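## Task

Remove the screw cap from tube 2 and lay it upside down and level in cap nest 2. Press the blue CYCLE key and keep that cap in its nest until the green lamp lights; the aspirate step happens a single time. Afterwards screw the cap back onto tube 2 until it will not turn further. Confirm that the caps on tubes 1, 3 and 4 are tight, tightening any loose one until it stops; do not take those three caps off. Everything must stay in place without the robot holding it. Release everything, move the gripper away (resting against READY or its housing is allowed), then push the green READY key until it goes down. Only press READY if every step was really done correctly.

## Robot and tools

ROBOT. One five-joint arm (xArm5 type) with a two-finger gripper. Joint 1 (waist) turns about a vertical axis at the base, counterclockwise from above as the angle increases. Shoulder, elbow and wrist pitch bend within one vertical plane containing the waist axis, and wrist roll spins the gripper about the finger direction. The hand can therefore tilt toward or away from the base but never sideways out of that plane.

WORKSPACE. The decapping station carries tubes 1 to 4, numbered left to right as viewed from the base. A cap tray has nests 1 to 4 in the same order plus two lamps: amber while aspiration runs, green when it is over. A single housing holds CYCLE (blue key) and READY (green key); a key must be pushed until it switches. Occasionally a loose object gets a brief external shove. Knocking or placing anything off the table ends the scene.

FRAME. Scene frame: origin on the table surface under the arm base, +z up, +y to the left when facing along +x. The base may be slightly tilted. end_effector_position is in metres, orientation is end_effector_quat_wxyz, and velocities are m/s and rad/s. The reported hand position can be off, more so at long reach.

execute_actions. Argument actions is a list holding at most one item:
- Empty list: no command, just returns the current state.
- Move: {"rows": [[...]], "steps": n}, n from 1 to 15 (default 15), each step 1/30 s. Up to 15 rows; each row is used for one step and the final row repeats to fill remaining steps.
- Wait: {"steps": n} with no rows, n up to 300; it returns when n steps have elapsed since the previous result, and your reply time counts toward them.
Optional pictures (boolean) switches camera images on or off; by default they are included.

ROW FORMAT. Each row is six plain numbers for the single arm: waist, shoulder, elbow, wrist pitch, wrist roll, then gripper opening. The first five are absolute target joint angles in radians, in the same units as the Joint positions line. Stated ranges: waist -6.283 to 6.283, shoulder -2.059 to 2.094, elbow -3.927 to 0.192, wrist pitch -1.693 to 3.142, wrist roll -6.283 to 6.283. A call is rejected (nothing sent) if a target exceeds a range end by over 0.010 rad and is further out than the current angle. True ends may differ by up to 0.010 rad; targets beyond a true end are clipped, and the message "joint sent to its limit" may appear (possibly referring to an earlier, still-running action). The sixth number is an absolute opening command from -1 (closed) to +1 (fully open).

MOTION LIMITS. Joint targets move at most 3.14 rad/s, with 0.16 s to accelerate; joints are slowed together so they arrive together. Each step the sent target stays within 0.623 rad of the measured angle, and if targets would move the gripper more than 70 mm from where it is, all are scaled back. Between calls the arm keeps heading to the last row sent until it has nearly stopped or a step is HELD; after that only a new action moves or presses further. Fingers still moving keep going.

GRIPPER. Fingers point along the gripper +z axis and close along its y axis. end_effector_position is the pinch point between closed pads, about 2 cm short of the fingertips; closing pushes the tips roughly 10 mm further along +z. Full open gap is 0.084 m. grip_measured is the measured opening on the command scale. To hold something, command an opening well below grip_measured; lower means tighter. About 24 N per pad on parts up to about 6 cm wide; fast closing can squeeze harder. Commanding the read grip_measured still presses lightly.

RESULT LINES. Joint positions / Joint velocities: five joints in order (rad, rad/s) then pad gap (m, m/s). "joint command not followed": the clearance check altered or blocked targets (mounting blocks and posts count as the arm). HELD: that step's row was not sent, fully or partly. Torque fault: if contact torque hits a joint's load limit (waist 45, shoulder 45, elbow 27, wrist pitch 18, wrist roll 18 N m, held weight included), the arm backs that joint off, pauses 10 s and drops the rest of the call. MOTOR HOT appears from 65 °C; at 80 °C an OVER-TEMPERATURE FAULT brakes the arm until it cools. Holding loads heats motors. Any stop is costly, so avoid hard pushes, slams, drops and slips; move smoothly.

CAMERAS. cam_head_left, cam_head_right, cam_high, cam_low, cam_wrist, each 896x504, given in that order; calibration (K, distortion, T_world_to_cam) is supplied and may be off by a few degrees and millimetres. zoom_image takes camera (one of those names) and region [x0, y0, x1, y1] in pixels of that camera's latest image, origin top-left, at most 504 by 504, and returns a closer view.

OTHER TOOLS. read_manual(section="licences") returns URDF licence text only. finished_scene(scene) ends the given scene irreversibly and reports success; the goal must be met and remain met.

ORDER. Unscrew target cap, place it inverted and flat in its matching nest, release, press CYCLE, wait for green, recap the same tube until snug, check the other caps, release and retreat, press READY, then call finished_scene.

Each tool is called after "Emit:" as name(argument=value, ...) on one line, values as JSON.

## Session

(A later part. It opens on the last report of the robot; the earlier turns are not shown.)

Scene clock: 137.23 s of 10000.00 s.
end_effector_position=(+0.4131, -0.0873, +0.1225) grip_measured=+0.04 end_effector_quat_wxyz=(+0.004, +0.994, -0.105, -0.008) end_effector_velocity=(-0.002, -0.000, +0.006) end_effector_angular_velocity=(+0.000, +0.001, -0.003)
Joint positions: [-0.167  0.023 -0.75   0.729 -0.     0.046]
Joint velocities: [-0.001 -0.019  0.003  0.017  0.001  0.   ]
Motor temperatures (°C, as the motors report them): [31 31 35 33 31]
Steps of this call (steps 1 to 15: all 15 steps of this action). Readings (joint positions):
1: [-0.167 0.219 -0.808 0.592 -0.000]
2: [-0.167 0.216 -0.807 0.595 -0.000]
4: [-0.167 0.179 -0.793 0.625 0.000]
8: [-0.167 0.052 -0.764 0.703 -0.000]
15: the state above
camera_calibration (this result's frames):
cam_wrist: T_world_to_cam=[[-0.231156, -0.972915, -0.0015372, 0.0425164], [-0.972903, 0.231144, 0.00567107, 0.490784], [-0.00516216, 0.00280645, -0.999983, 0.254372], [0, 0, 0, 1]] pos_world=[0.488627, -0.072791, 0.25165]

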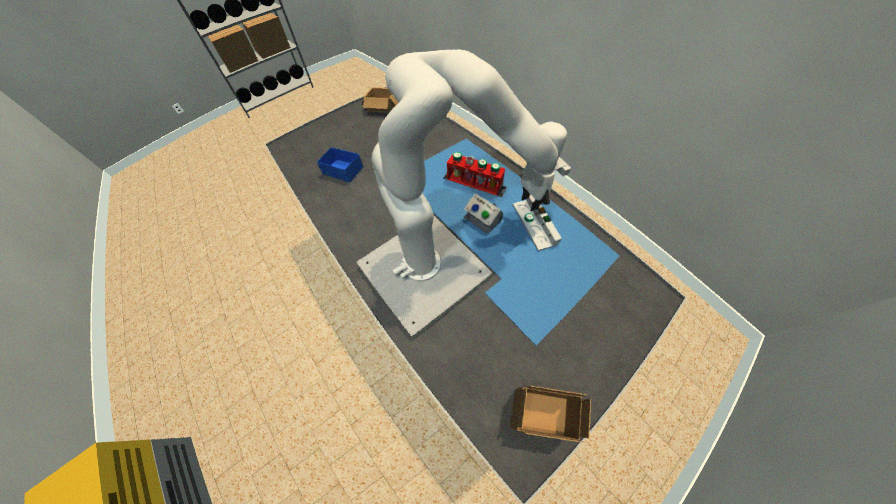

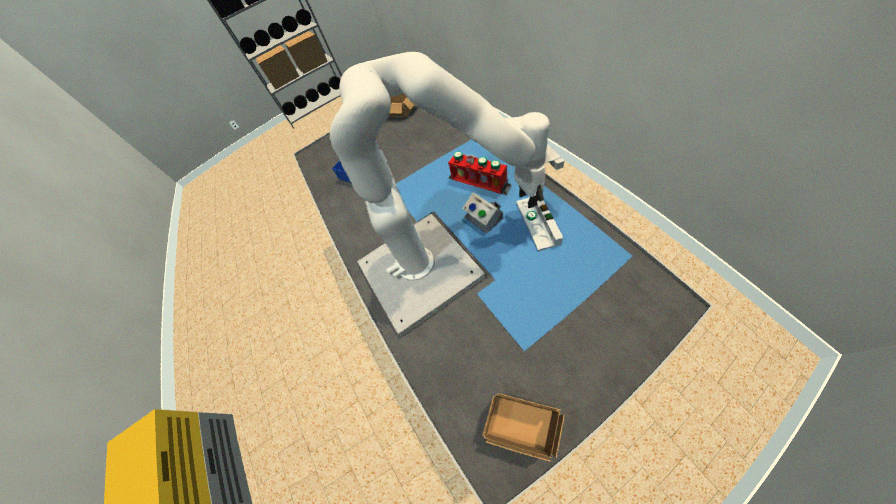

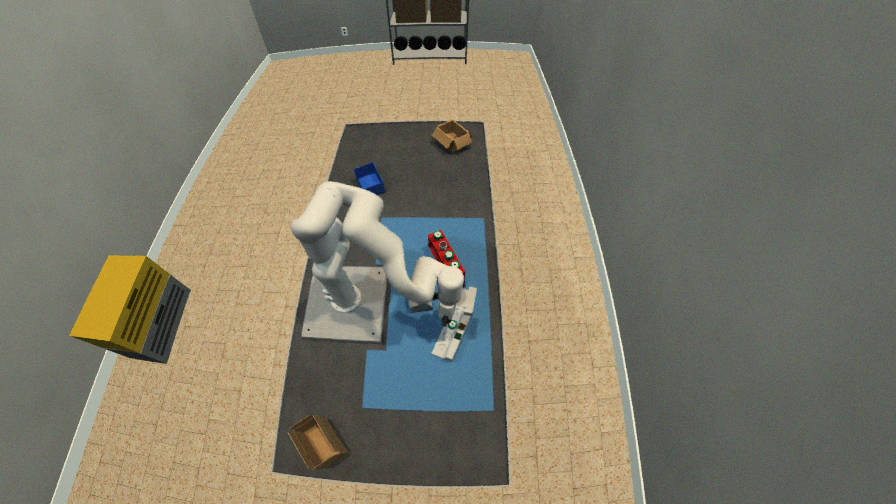

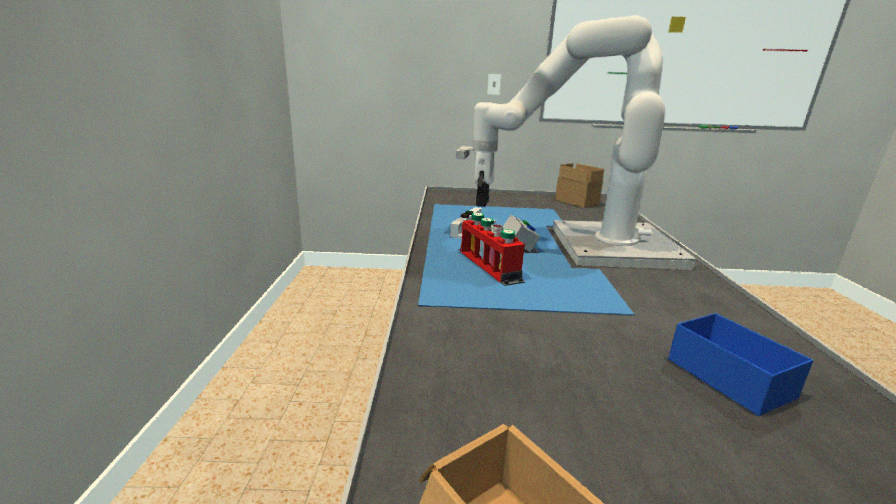

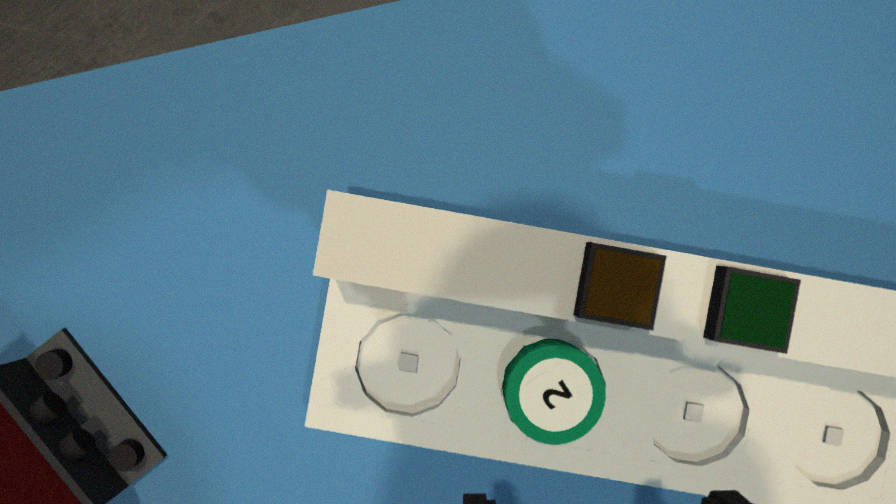

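Emit:
execute_actions(actions=[{"rows":[[0.0,-0.486,-0.353,0.839,0,-1]],"steps":15}], pictures=false)

Emit:
execute_actions(actions=[{"rows":[[0.17,-0.486,-0.353,0.839,0,-1]],"steps":12}])

Scene clock: 140.23 s of 10000.00 s.
end_effector_position=(+0.3076, -0.0163, +0.1509) grip_measured=-1.00 end_effector_quat_wxyz=(+0.004, +1.000, -0.028, -0.007) end_effector_velocity=(-0.120, +0.055, -0.006) end_effector_angular_velocity=(+0.003, +0.011, +0.159)
Joint positions: [-0.012 -0.448 -0.383  0.831 -0.     0.   ]
Joint velocities: [ 0.158 -0.49   0.392  0.108 -0.001  0.   ]
Motor temperatures (°C, as the motors report them): [31 31 35 33 31]
Steps of this call (steps 1 to 15: the robot went on to your last target; steps 16 to 75: nothing new was sent; steps 76 to 90: all 15 steps of this action). Readings (joint positions):
76: [-0.167 0.020 -0.750 0.730 0.000]
77: [-0.166 0.017 -0.747 0.731 0.000]
79: [-0.154 -0.022 -0.715 0.740 0.000]
83: [-0.095 -0.197 -0.581 0.776 -0.000]
90: the state above

Scene clock: 140.63 s of 10000.00 s.
end_effector_position=(+0.2966, +0.0368, +0.1500) grip_measured=-1.00 end_effector_quat_wxyz=(+0.003, +0.998, +0.061, -0.007) end_effector_velocity=(-0.004, +0.016, -0.000) end_effector_angular_velocity=(+0.001, +0.000, +0.053)
Joint positions: [ 0.165 -0.485 -0.354  0.839 -0.     0.   ]
Joint velocities: [ 0.054 -0.008  0.007  0.001  0.001  0.   ]
Motor temperatures (°C, as the motors report them): [31 31 36 33 31]
Steps of this call (steps 1 to 12: all 12 steps of this action). Readings (joint positions):
1: [-0.008 -0.461 -0.373 0.834 -0.000]
2: [-0.003 -0.469 -0.366 0.835 0.000]
4: [0.037 -0.477 -0.360 0.837 0.000]
8: [0.143 -0.483 -0.355 0.838 -0.000]
12: the state above
camera_calibration (this result's frames):
cam_wrist: T_world_to_cam=[[0.0981699, -0.995151, -0.00611119, 0.0401459], [-0.995143, -0.0982103, 0.00669361, 0.367243], [-0.00726133, 0.0054244, -0.999959, 0.281426], [0, 0, 0, 1]] pos_world=[0.363561, 0.0744916, 0.279201]

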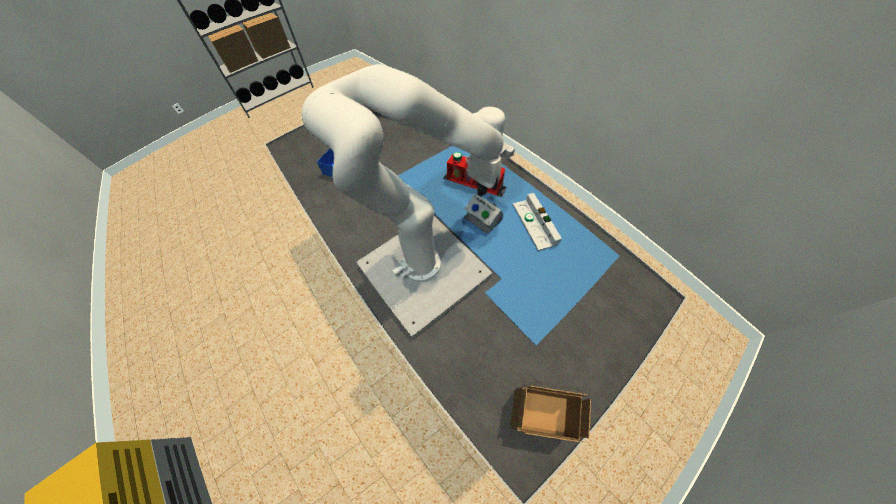

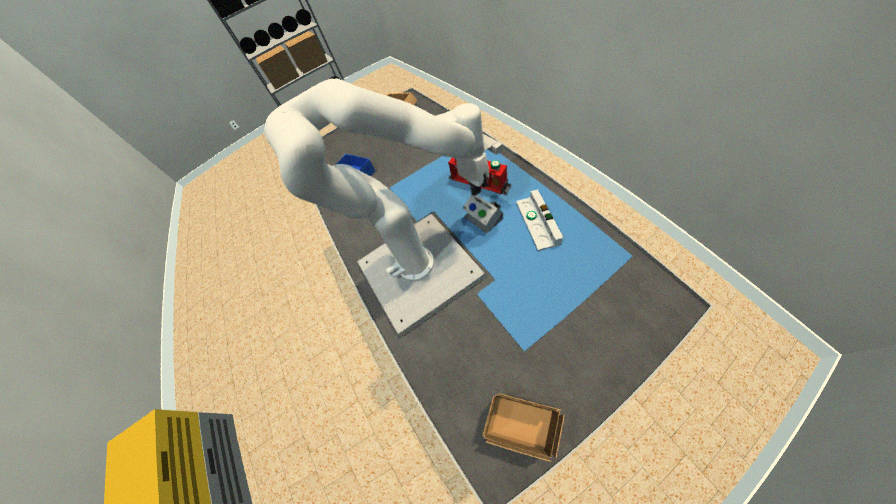

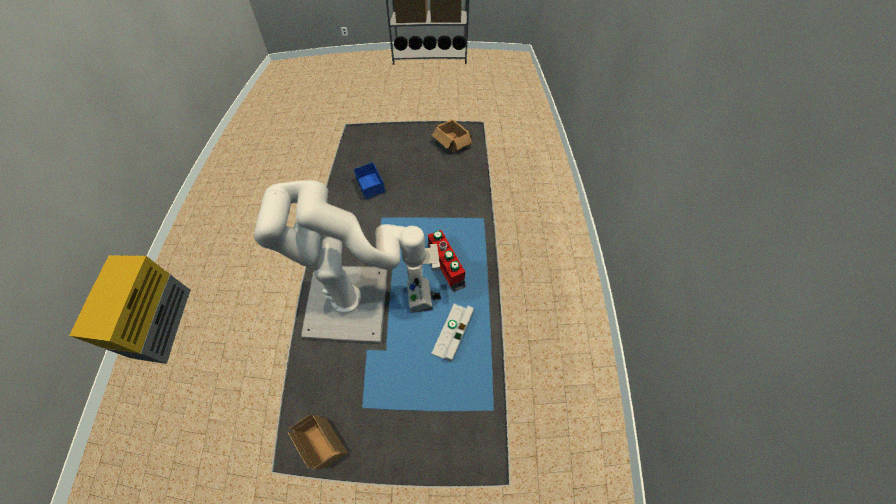

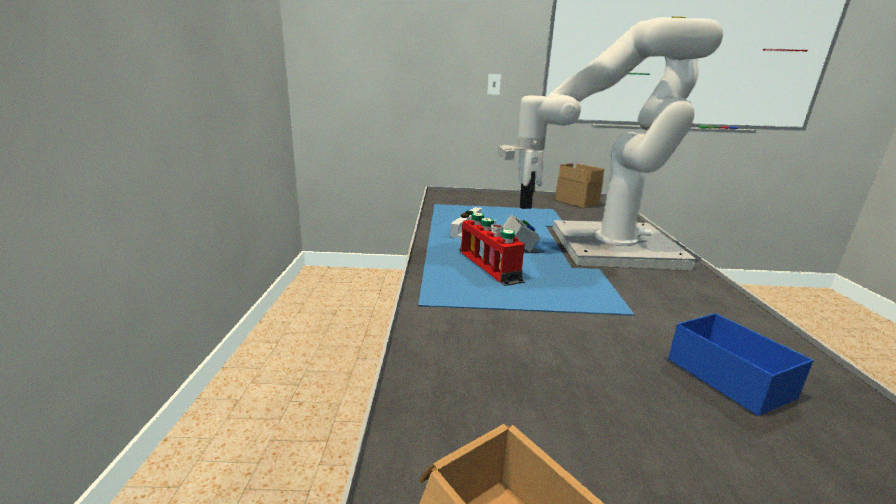

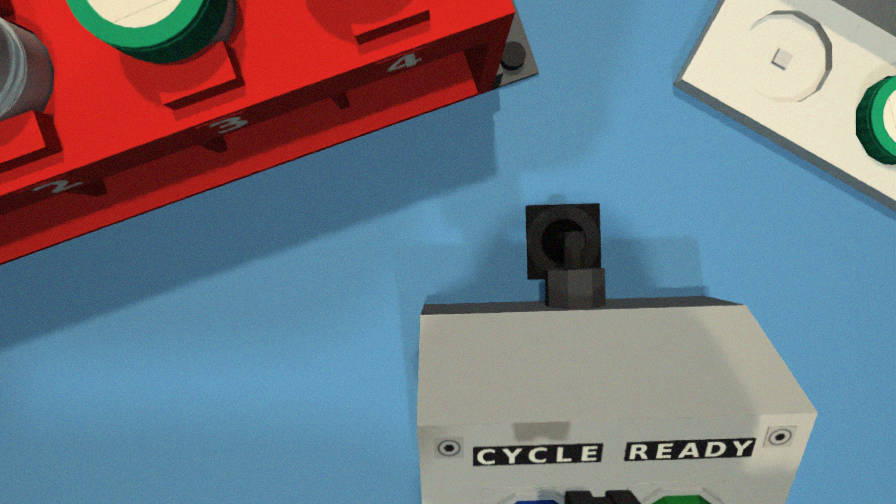

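Emit:
execute_actions(actions=[{"rows":[[0.24,-0.657,-0.054,0.461,0,-1]],"steps":15}])

Emit:
zoom_image(camera="cam_head_left", region=[420,150,540,250])

Scene clock: 144.57 s of 10000.00 s.
end_effector_position=(+0.2831, +0.0564, +0.1211) grip_measured=-1.00 end_effector_quat_wxyz=(-0.009, +0.989, +0.097, +0.115) end_effector_velocity=(+0.002, +0.003, -0.001) end_effector_angular_velocity=(+0.012, -0.059, +0.012)
Joint positions: [ 0.239 -0.654 -0.06   0.467  0.     0.   ]
Joint velocities: [ 0.011 -0.028  0.046 -0.079 -0.001  0.   ]
Motor temperatures (°C, as the motors report them): [31 31 36 33 31]
Steps of this call (steps 1 to 15: the robot went on to your last target; steps 16 to 103: nothing new was sent; steps 104 to 118: all 15 steps of this action). Readings (joint positions):
104: [0.170 -0.486 -0.353 0.839 0.000]
105: [0.171 -0.487 -0.350 0.835 0.000]
107: [0.178 -0.506 -0.319 0.791 0.000]
111: [0.219 -0.604 -0.145 0.580 -0.000]
118: the state above
camera_calibration (this result's frames):
cam_wrist: T_world_to_cam=[[0.175036, -0.984483, -0.0125108, 0.0392729], [-0.956884, -0.167109, -0.237588, 0.378514], [0.23181, 0.0535577, -0.971286, 0.178532], [0, 0, 0, 1]] pos_world=[0.313935, 0.0923551, 0.263828]

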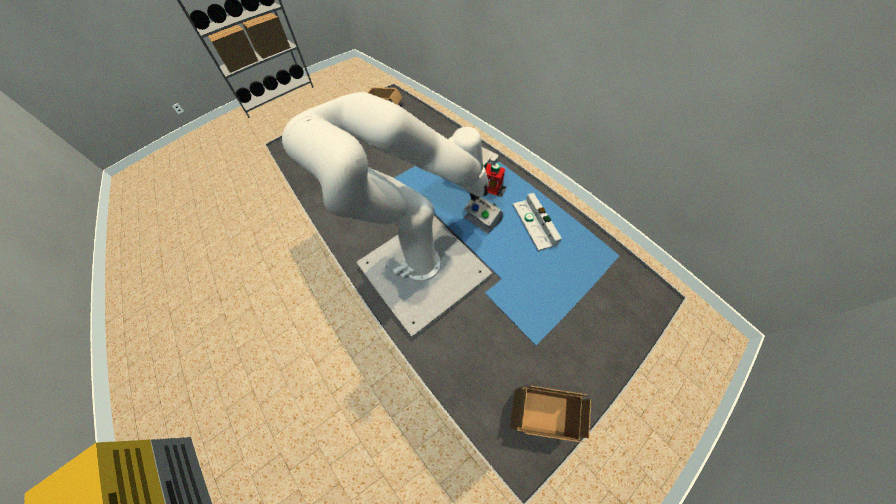

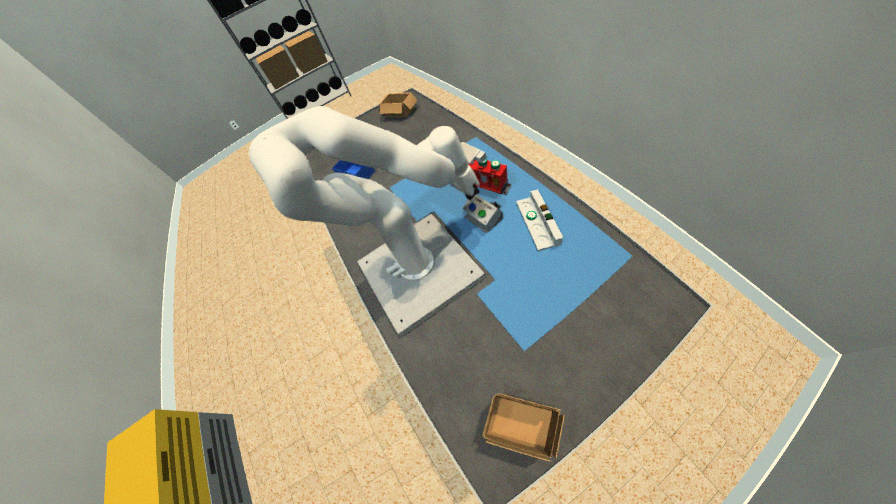

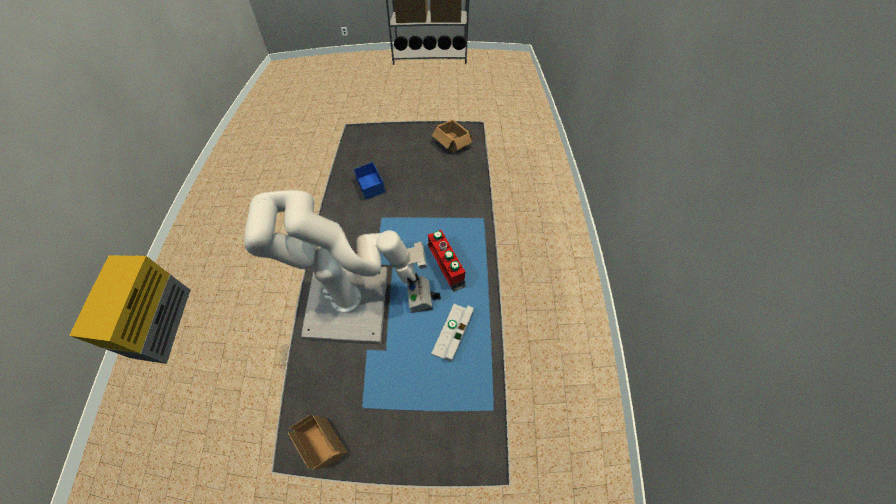

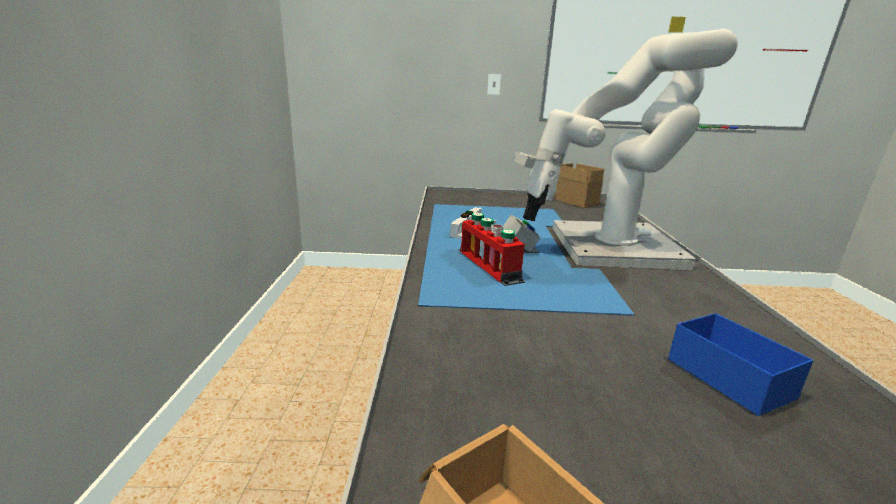

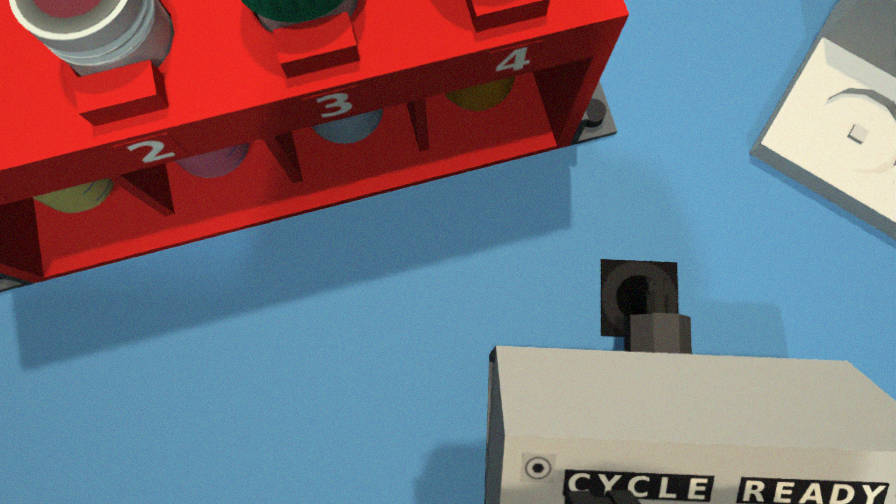

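Region (420, 150, 540, 250) of cam_head_left's 896x504 image, scaled by 4.200, with more detail than that image has.

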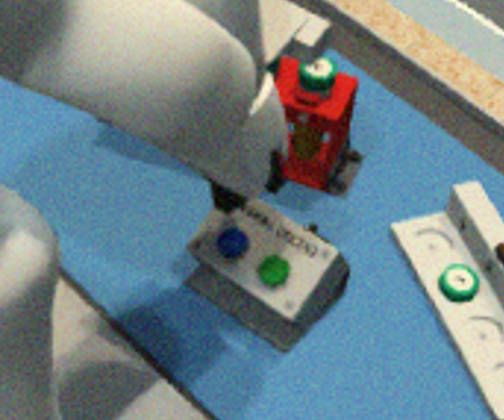

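Emit:
execute_actions(actions=[{"rows":[[0.19,-0.657,-0.054,0.461,0,-1]],"steps":8}], pictures=false)

Emit:
execute_actions(actions=[{"rows":[[0.19,-0.53,-0.058,0.338,0,-1]],"steps":15}])

Emit:
zoom_image(camera="cam_head_left", region=[440,170,520,240])

Emit:
zoom_image(camera="cam_low", region=[480,170,580,260])

Emit:
zoom_image(camera="cam_high", region=[380,250,460,320])

Scene clock: 152.90 s of 10000.00 s.
end_effector_position=(+0.2846, +0.0441, +0.1204) grip_measured=-1.00 end_effector_quat_wxyz=(-0.007, +0.990, +0.076, +0.117) end_effector_velocity=(+0.003, -0.020, +0.001) end_effector_angular_velocity=(-0.001, -0.002, -0.070)
Joint positions: [ 0.196 -0.657 -0.054  0.461  0.     0.   ]
Joint velocities: [-0.07  -0.002 -0.001  0.001  0.     0.   ]
Motor temperatures (°C, as the motors report them): [31 30 36 33 31]
Steps of this call (steps 1 to 15: the robot went on to your last target; steps 16 to 242: nothing new was sent; steps 243 to 250: all 8 steps of this action). Readings (joint positions):
243: [0.240 -0.657 -0.054 0.461 -0.000]
244: [0.238 -0.657 -0.054 0.461 -0.000]
246: [0.219 -0.657 -0.054 0.461 -0.000]
250: the state above

Scene clock: 153.40 s of 10000.00 s.
end_effector_position=(+0.2906, +0.0433, +0.1022) grip_measured=-1.00 end_effector_quat_wxyz=(-0.006, +0.990, +0.073, +0.117) end_effector_velocity=(+0.000, -0.000, -0.002) end_effector_angular_velocity=(-0.000, -0.000, +0.000)
Joint positions: [ 0.19  -0.531 -0.058  0.339 -0.     0.   ]
Joint velocities: [-0.001  0.012 -0.    -0.012 -0.001  0.   ]
Motor temperatures (°C, as the motors report them): [31 30 36 33 31]
Steps of this call (steps 1 to 15: all 15 steps of this action). Readings (joint positions):
1: [0.194 -0.657 -0.054 0.461 0.000]
2: [0.192 -0.654 -0.054 0.457 0.000]
4: [0.191 -0.620 -0.056 0.422 0.000]
8: [0.190 -0.547 -0.056 0.357 -0.000]
15: the state above
camera_calibration (this result's frames):
cam_wrist: T_world_to_cam=[[0.126949, -0.991838, -0.0118486, 0.0390246], [-0.962898, -0.120359, -0.24154, 0.379164], [0.238142, 0.0420722, -0.970319, 0.157667], [0, 0, 0, 1]] pos_world=[0.322595, 0.0777086, 0.245032]

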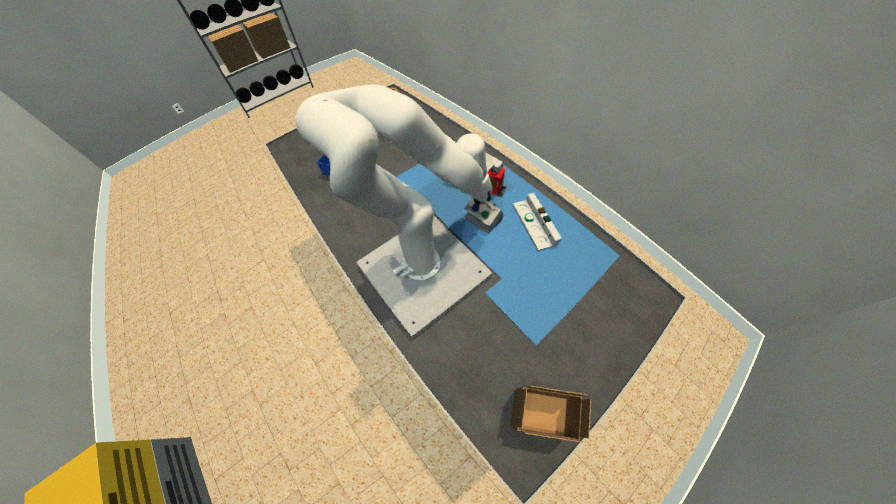

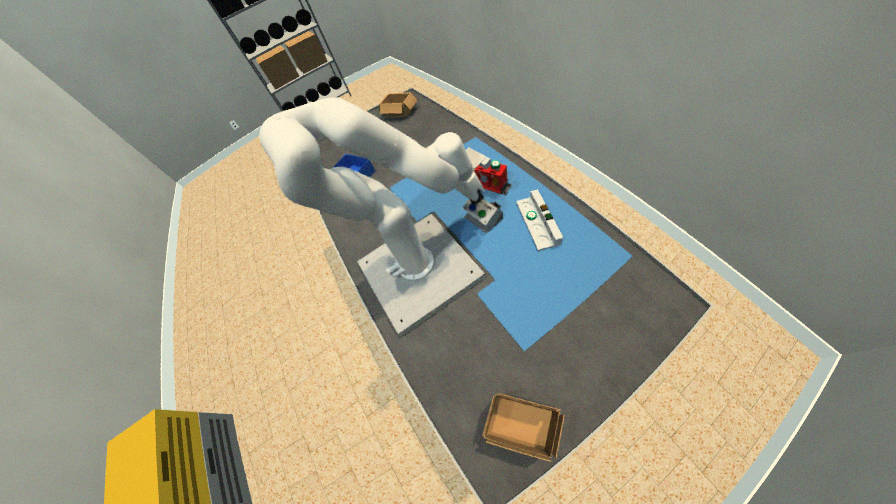

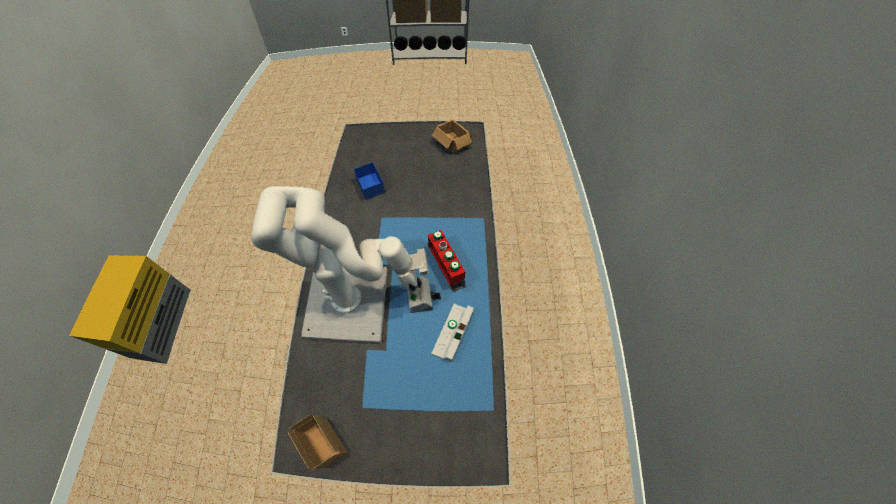

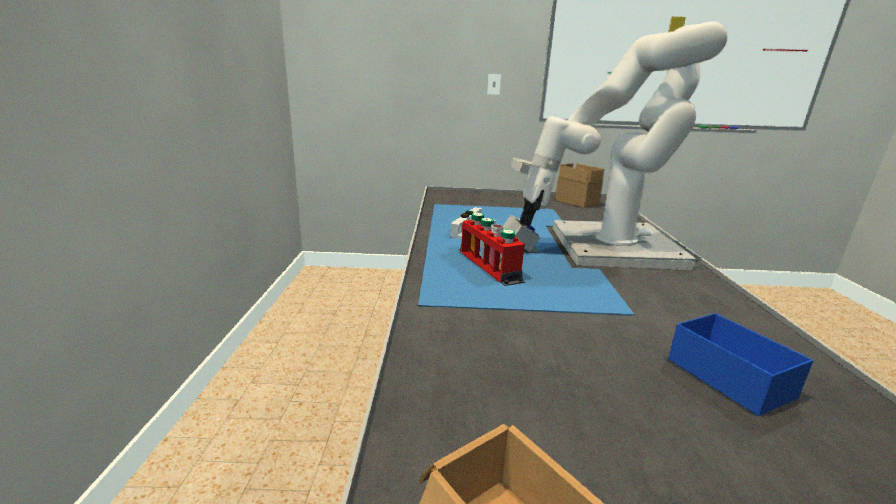

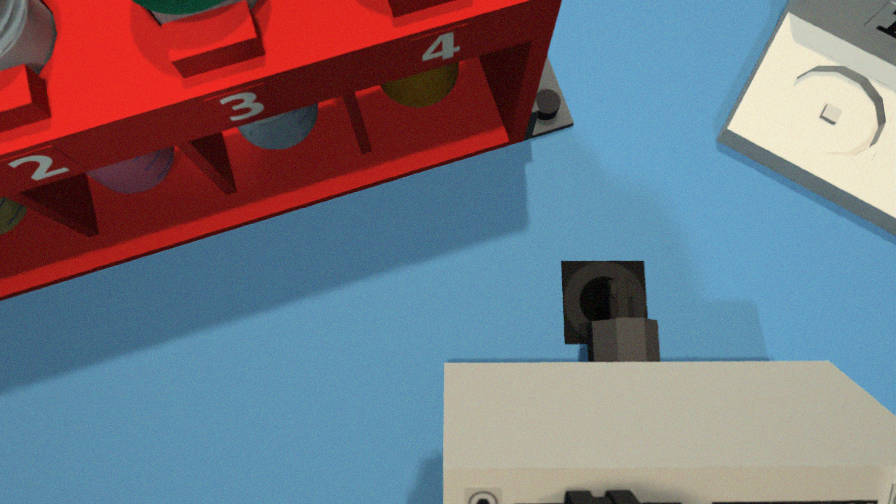

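Region (440, 170, 520, 240) of cam_head_left's 896x504 image, scaled by 6.300, with more detail than that image has; it fills the top 441 rows of this view, and the rest is white.

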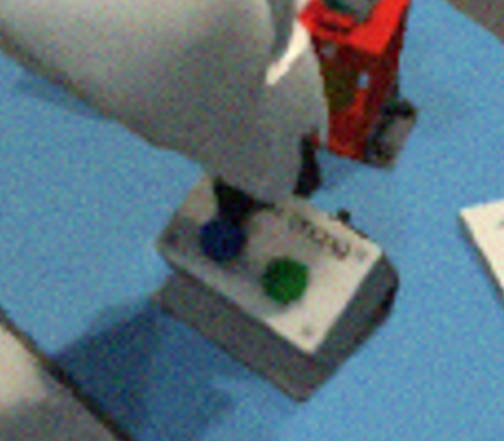

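Region (480, 170, 580, 260) of cam_low's 896x504 image, scaled by 5.040, with more detail than that image has; it fills the top 454 rows of this view, and the rest is white.

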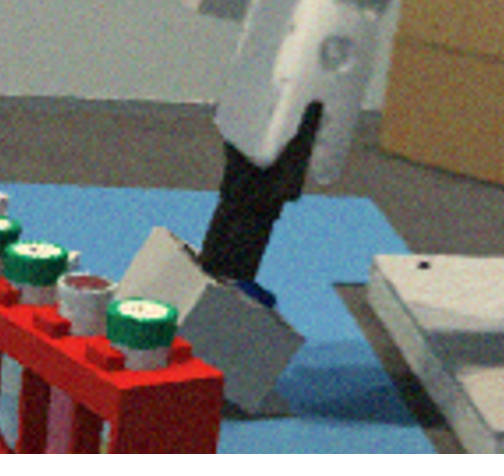

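Region (380, 250, 460, 320) of cam_high's 896x504 image, scaled by 6.300, with more detail than that image has; it fills the top 441 rows of this view, and the rest is white.

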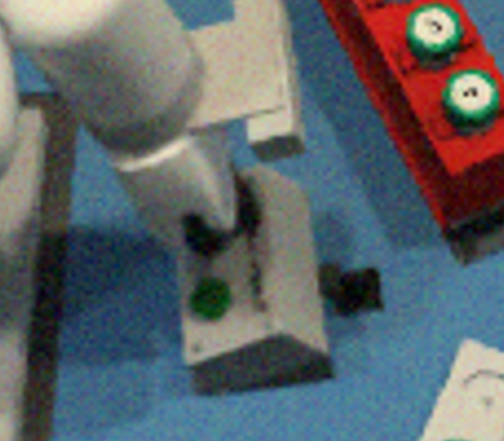

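Emit:
execute_actions(actions=[{"rows":[[0.19,-0.664,0.005,0.409,0,-1]],"steps":15}])

Emit:
zoom_image(camera="cam_head_left", region=[440,170,520,240])

Emit:
zoom_image(camera="cam_low", region=[480,170,580,260])

Emit:
zoom_image(camera="cam_high", region=[380,250,460,320])

Scene clock: 163.20 s of 10000.00 s.
end_effector_position=(+0.2719, +0.0405, +0.1053) grip_measured=-1.00 end_effector_quat_wxyz=(-0.006, +0.990, +0.073, +0.117) end_effector_velocity=(-0.002, -0.000, +0.000) end_effector_angular_velocity=(-0.000, +0.002, +0.000)
Joint positions: [ 0.19  -0.662  0.004  0.408  0.     0.   ]
Joint velocities: [ 0.001 -0.013  0.006  0.009  0.001  0.   ]
Motor temperatures (°C, as the motors report them): [31 30 36 33 31]
Steps of this call (steps 1 to 15: the robot went on to your last target; steps 16 to 279: nothing new was sent; steps 280 to 294: all 15 steps of this action). Readings (joint positions):
280: [0.190 -0.530 -0.058 0.338 0.000]
281: [0.190 -0.533 -0.057 0.340 0.000]
283: [0.190 -0.568 -0.040 0.359 0.000]
287: [0.190 -0.645 -0.004 0.398 -0.000]
294: the state above
camera_calibration (this result's frames):
cam_wrist: T_world_to_cam=[[0.126843, -0.991852, -0.0118346, 0.0387092], [-0.963065, -0.120287, -0.24091, 0.361559], [0.237524, 0.0419552, -0.970475, 0.165415], [0, 0, 0, 1]] pos_world=[0.304005, 0.0749445, 0.248093]

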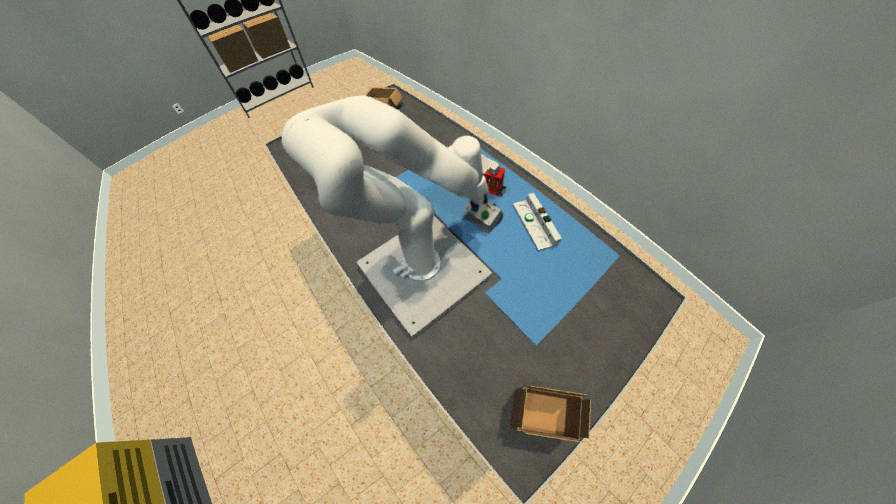

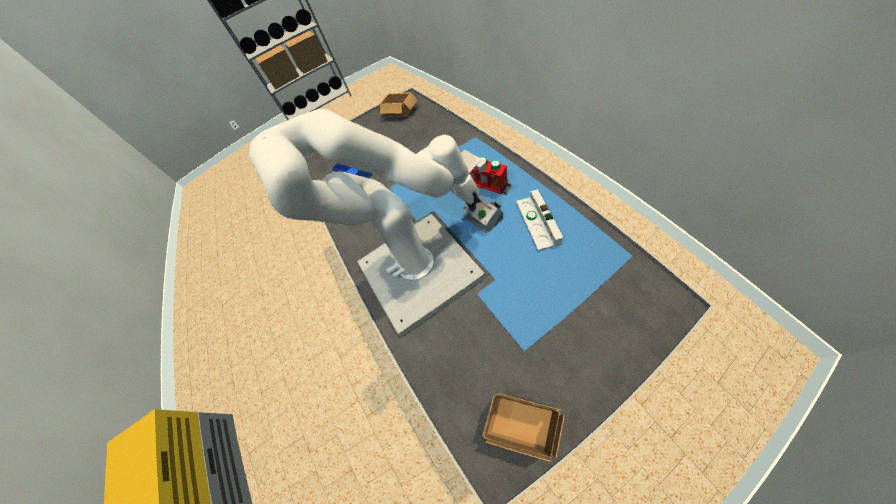

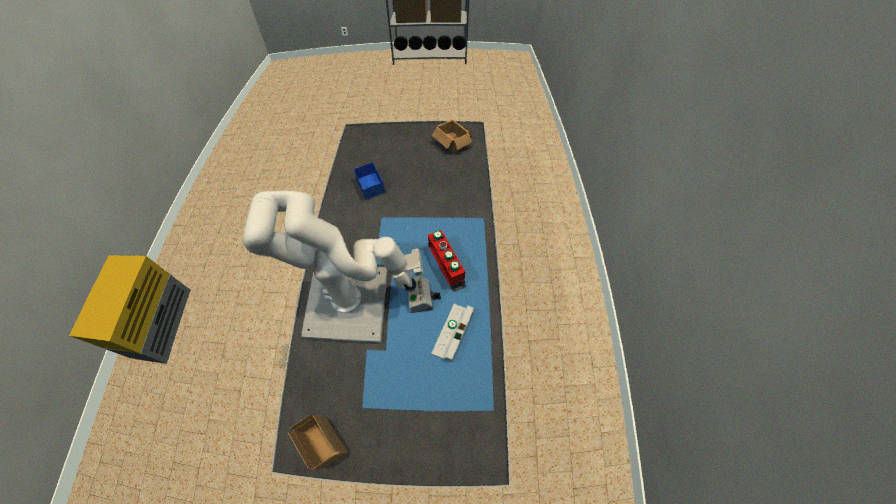

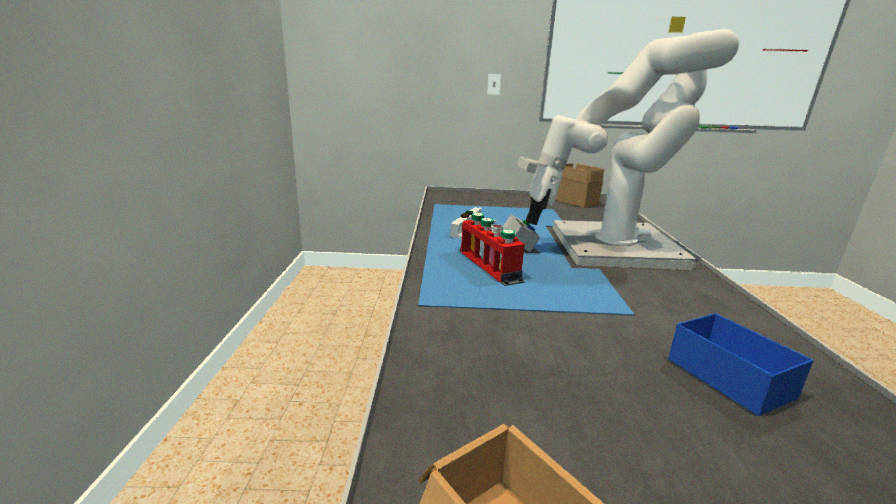

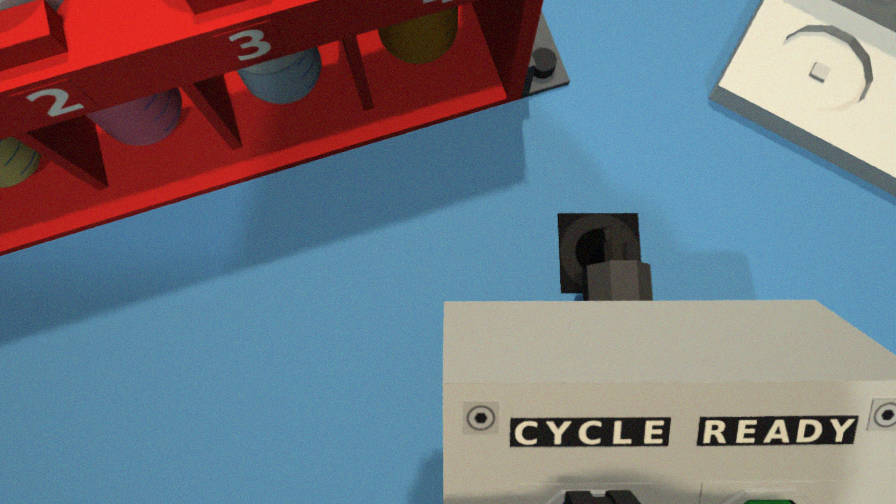

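Region (440, 170, 520, 240) of cam_head_left's 896x504 image, scaled by 6.300, with more detail than that image has; it fills the top 441 rows of this view, and the rest is white.

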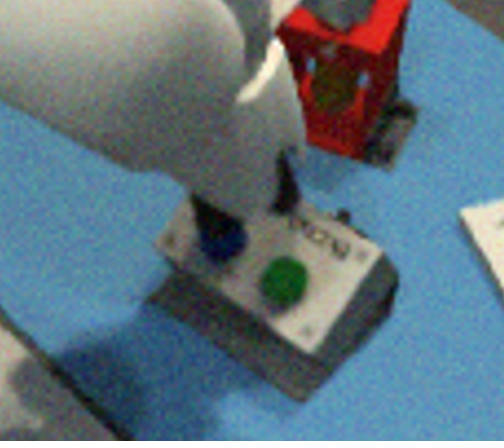

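Region (480, 170, 580, 260) of cam_low's 896x504 image, scaled by 5.040, with more detail than that image has; it fills the top 454 rows of this view, and the rest is white.

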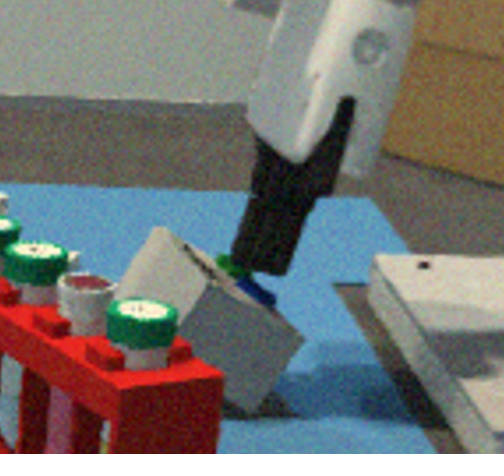

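Region (380, 250, 460, 320) of cam_high's 896x504 image, scaled by 6.300, with more detail than that image has; it fills the top 441 rows of this view, and the rest is white.

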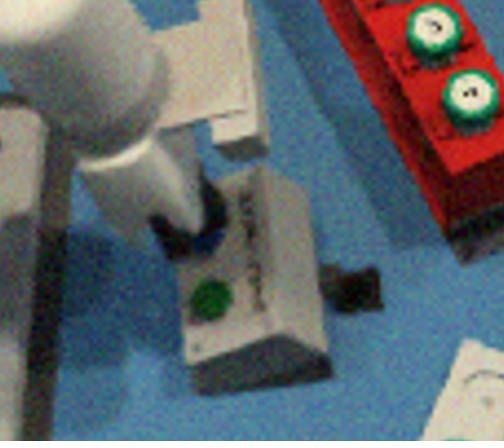

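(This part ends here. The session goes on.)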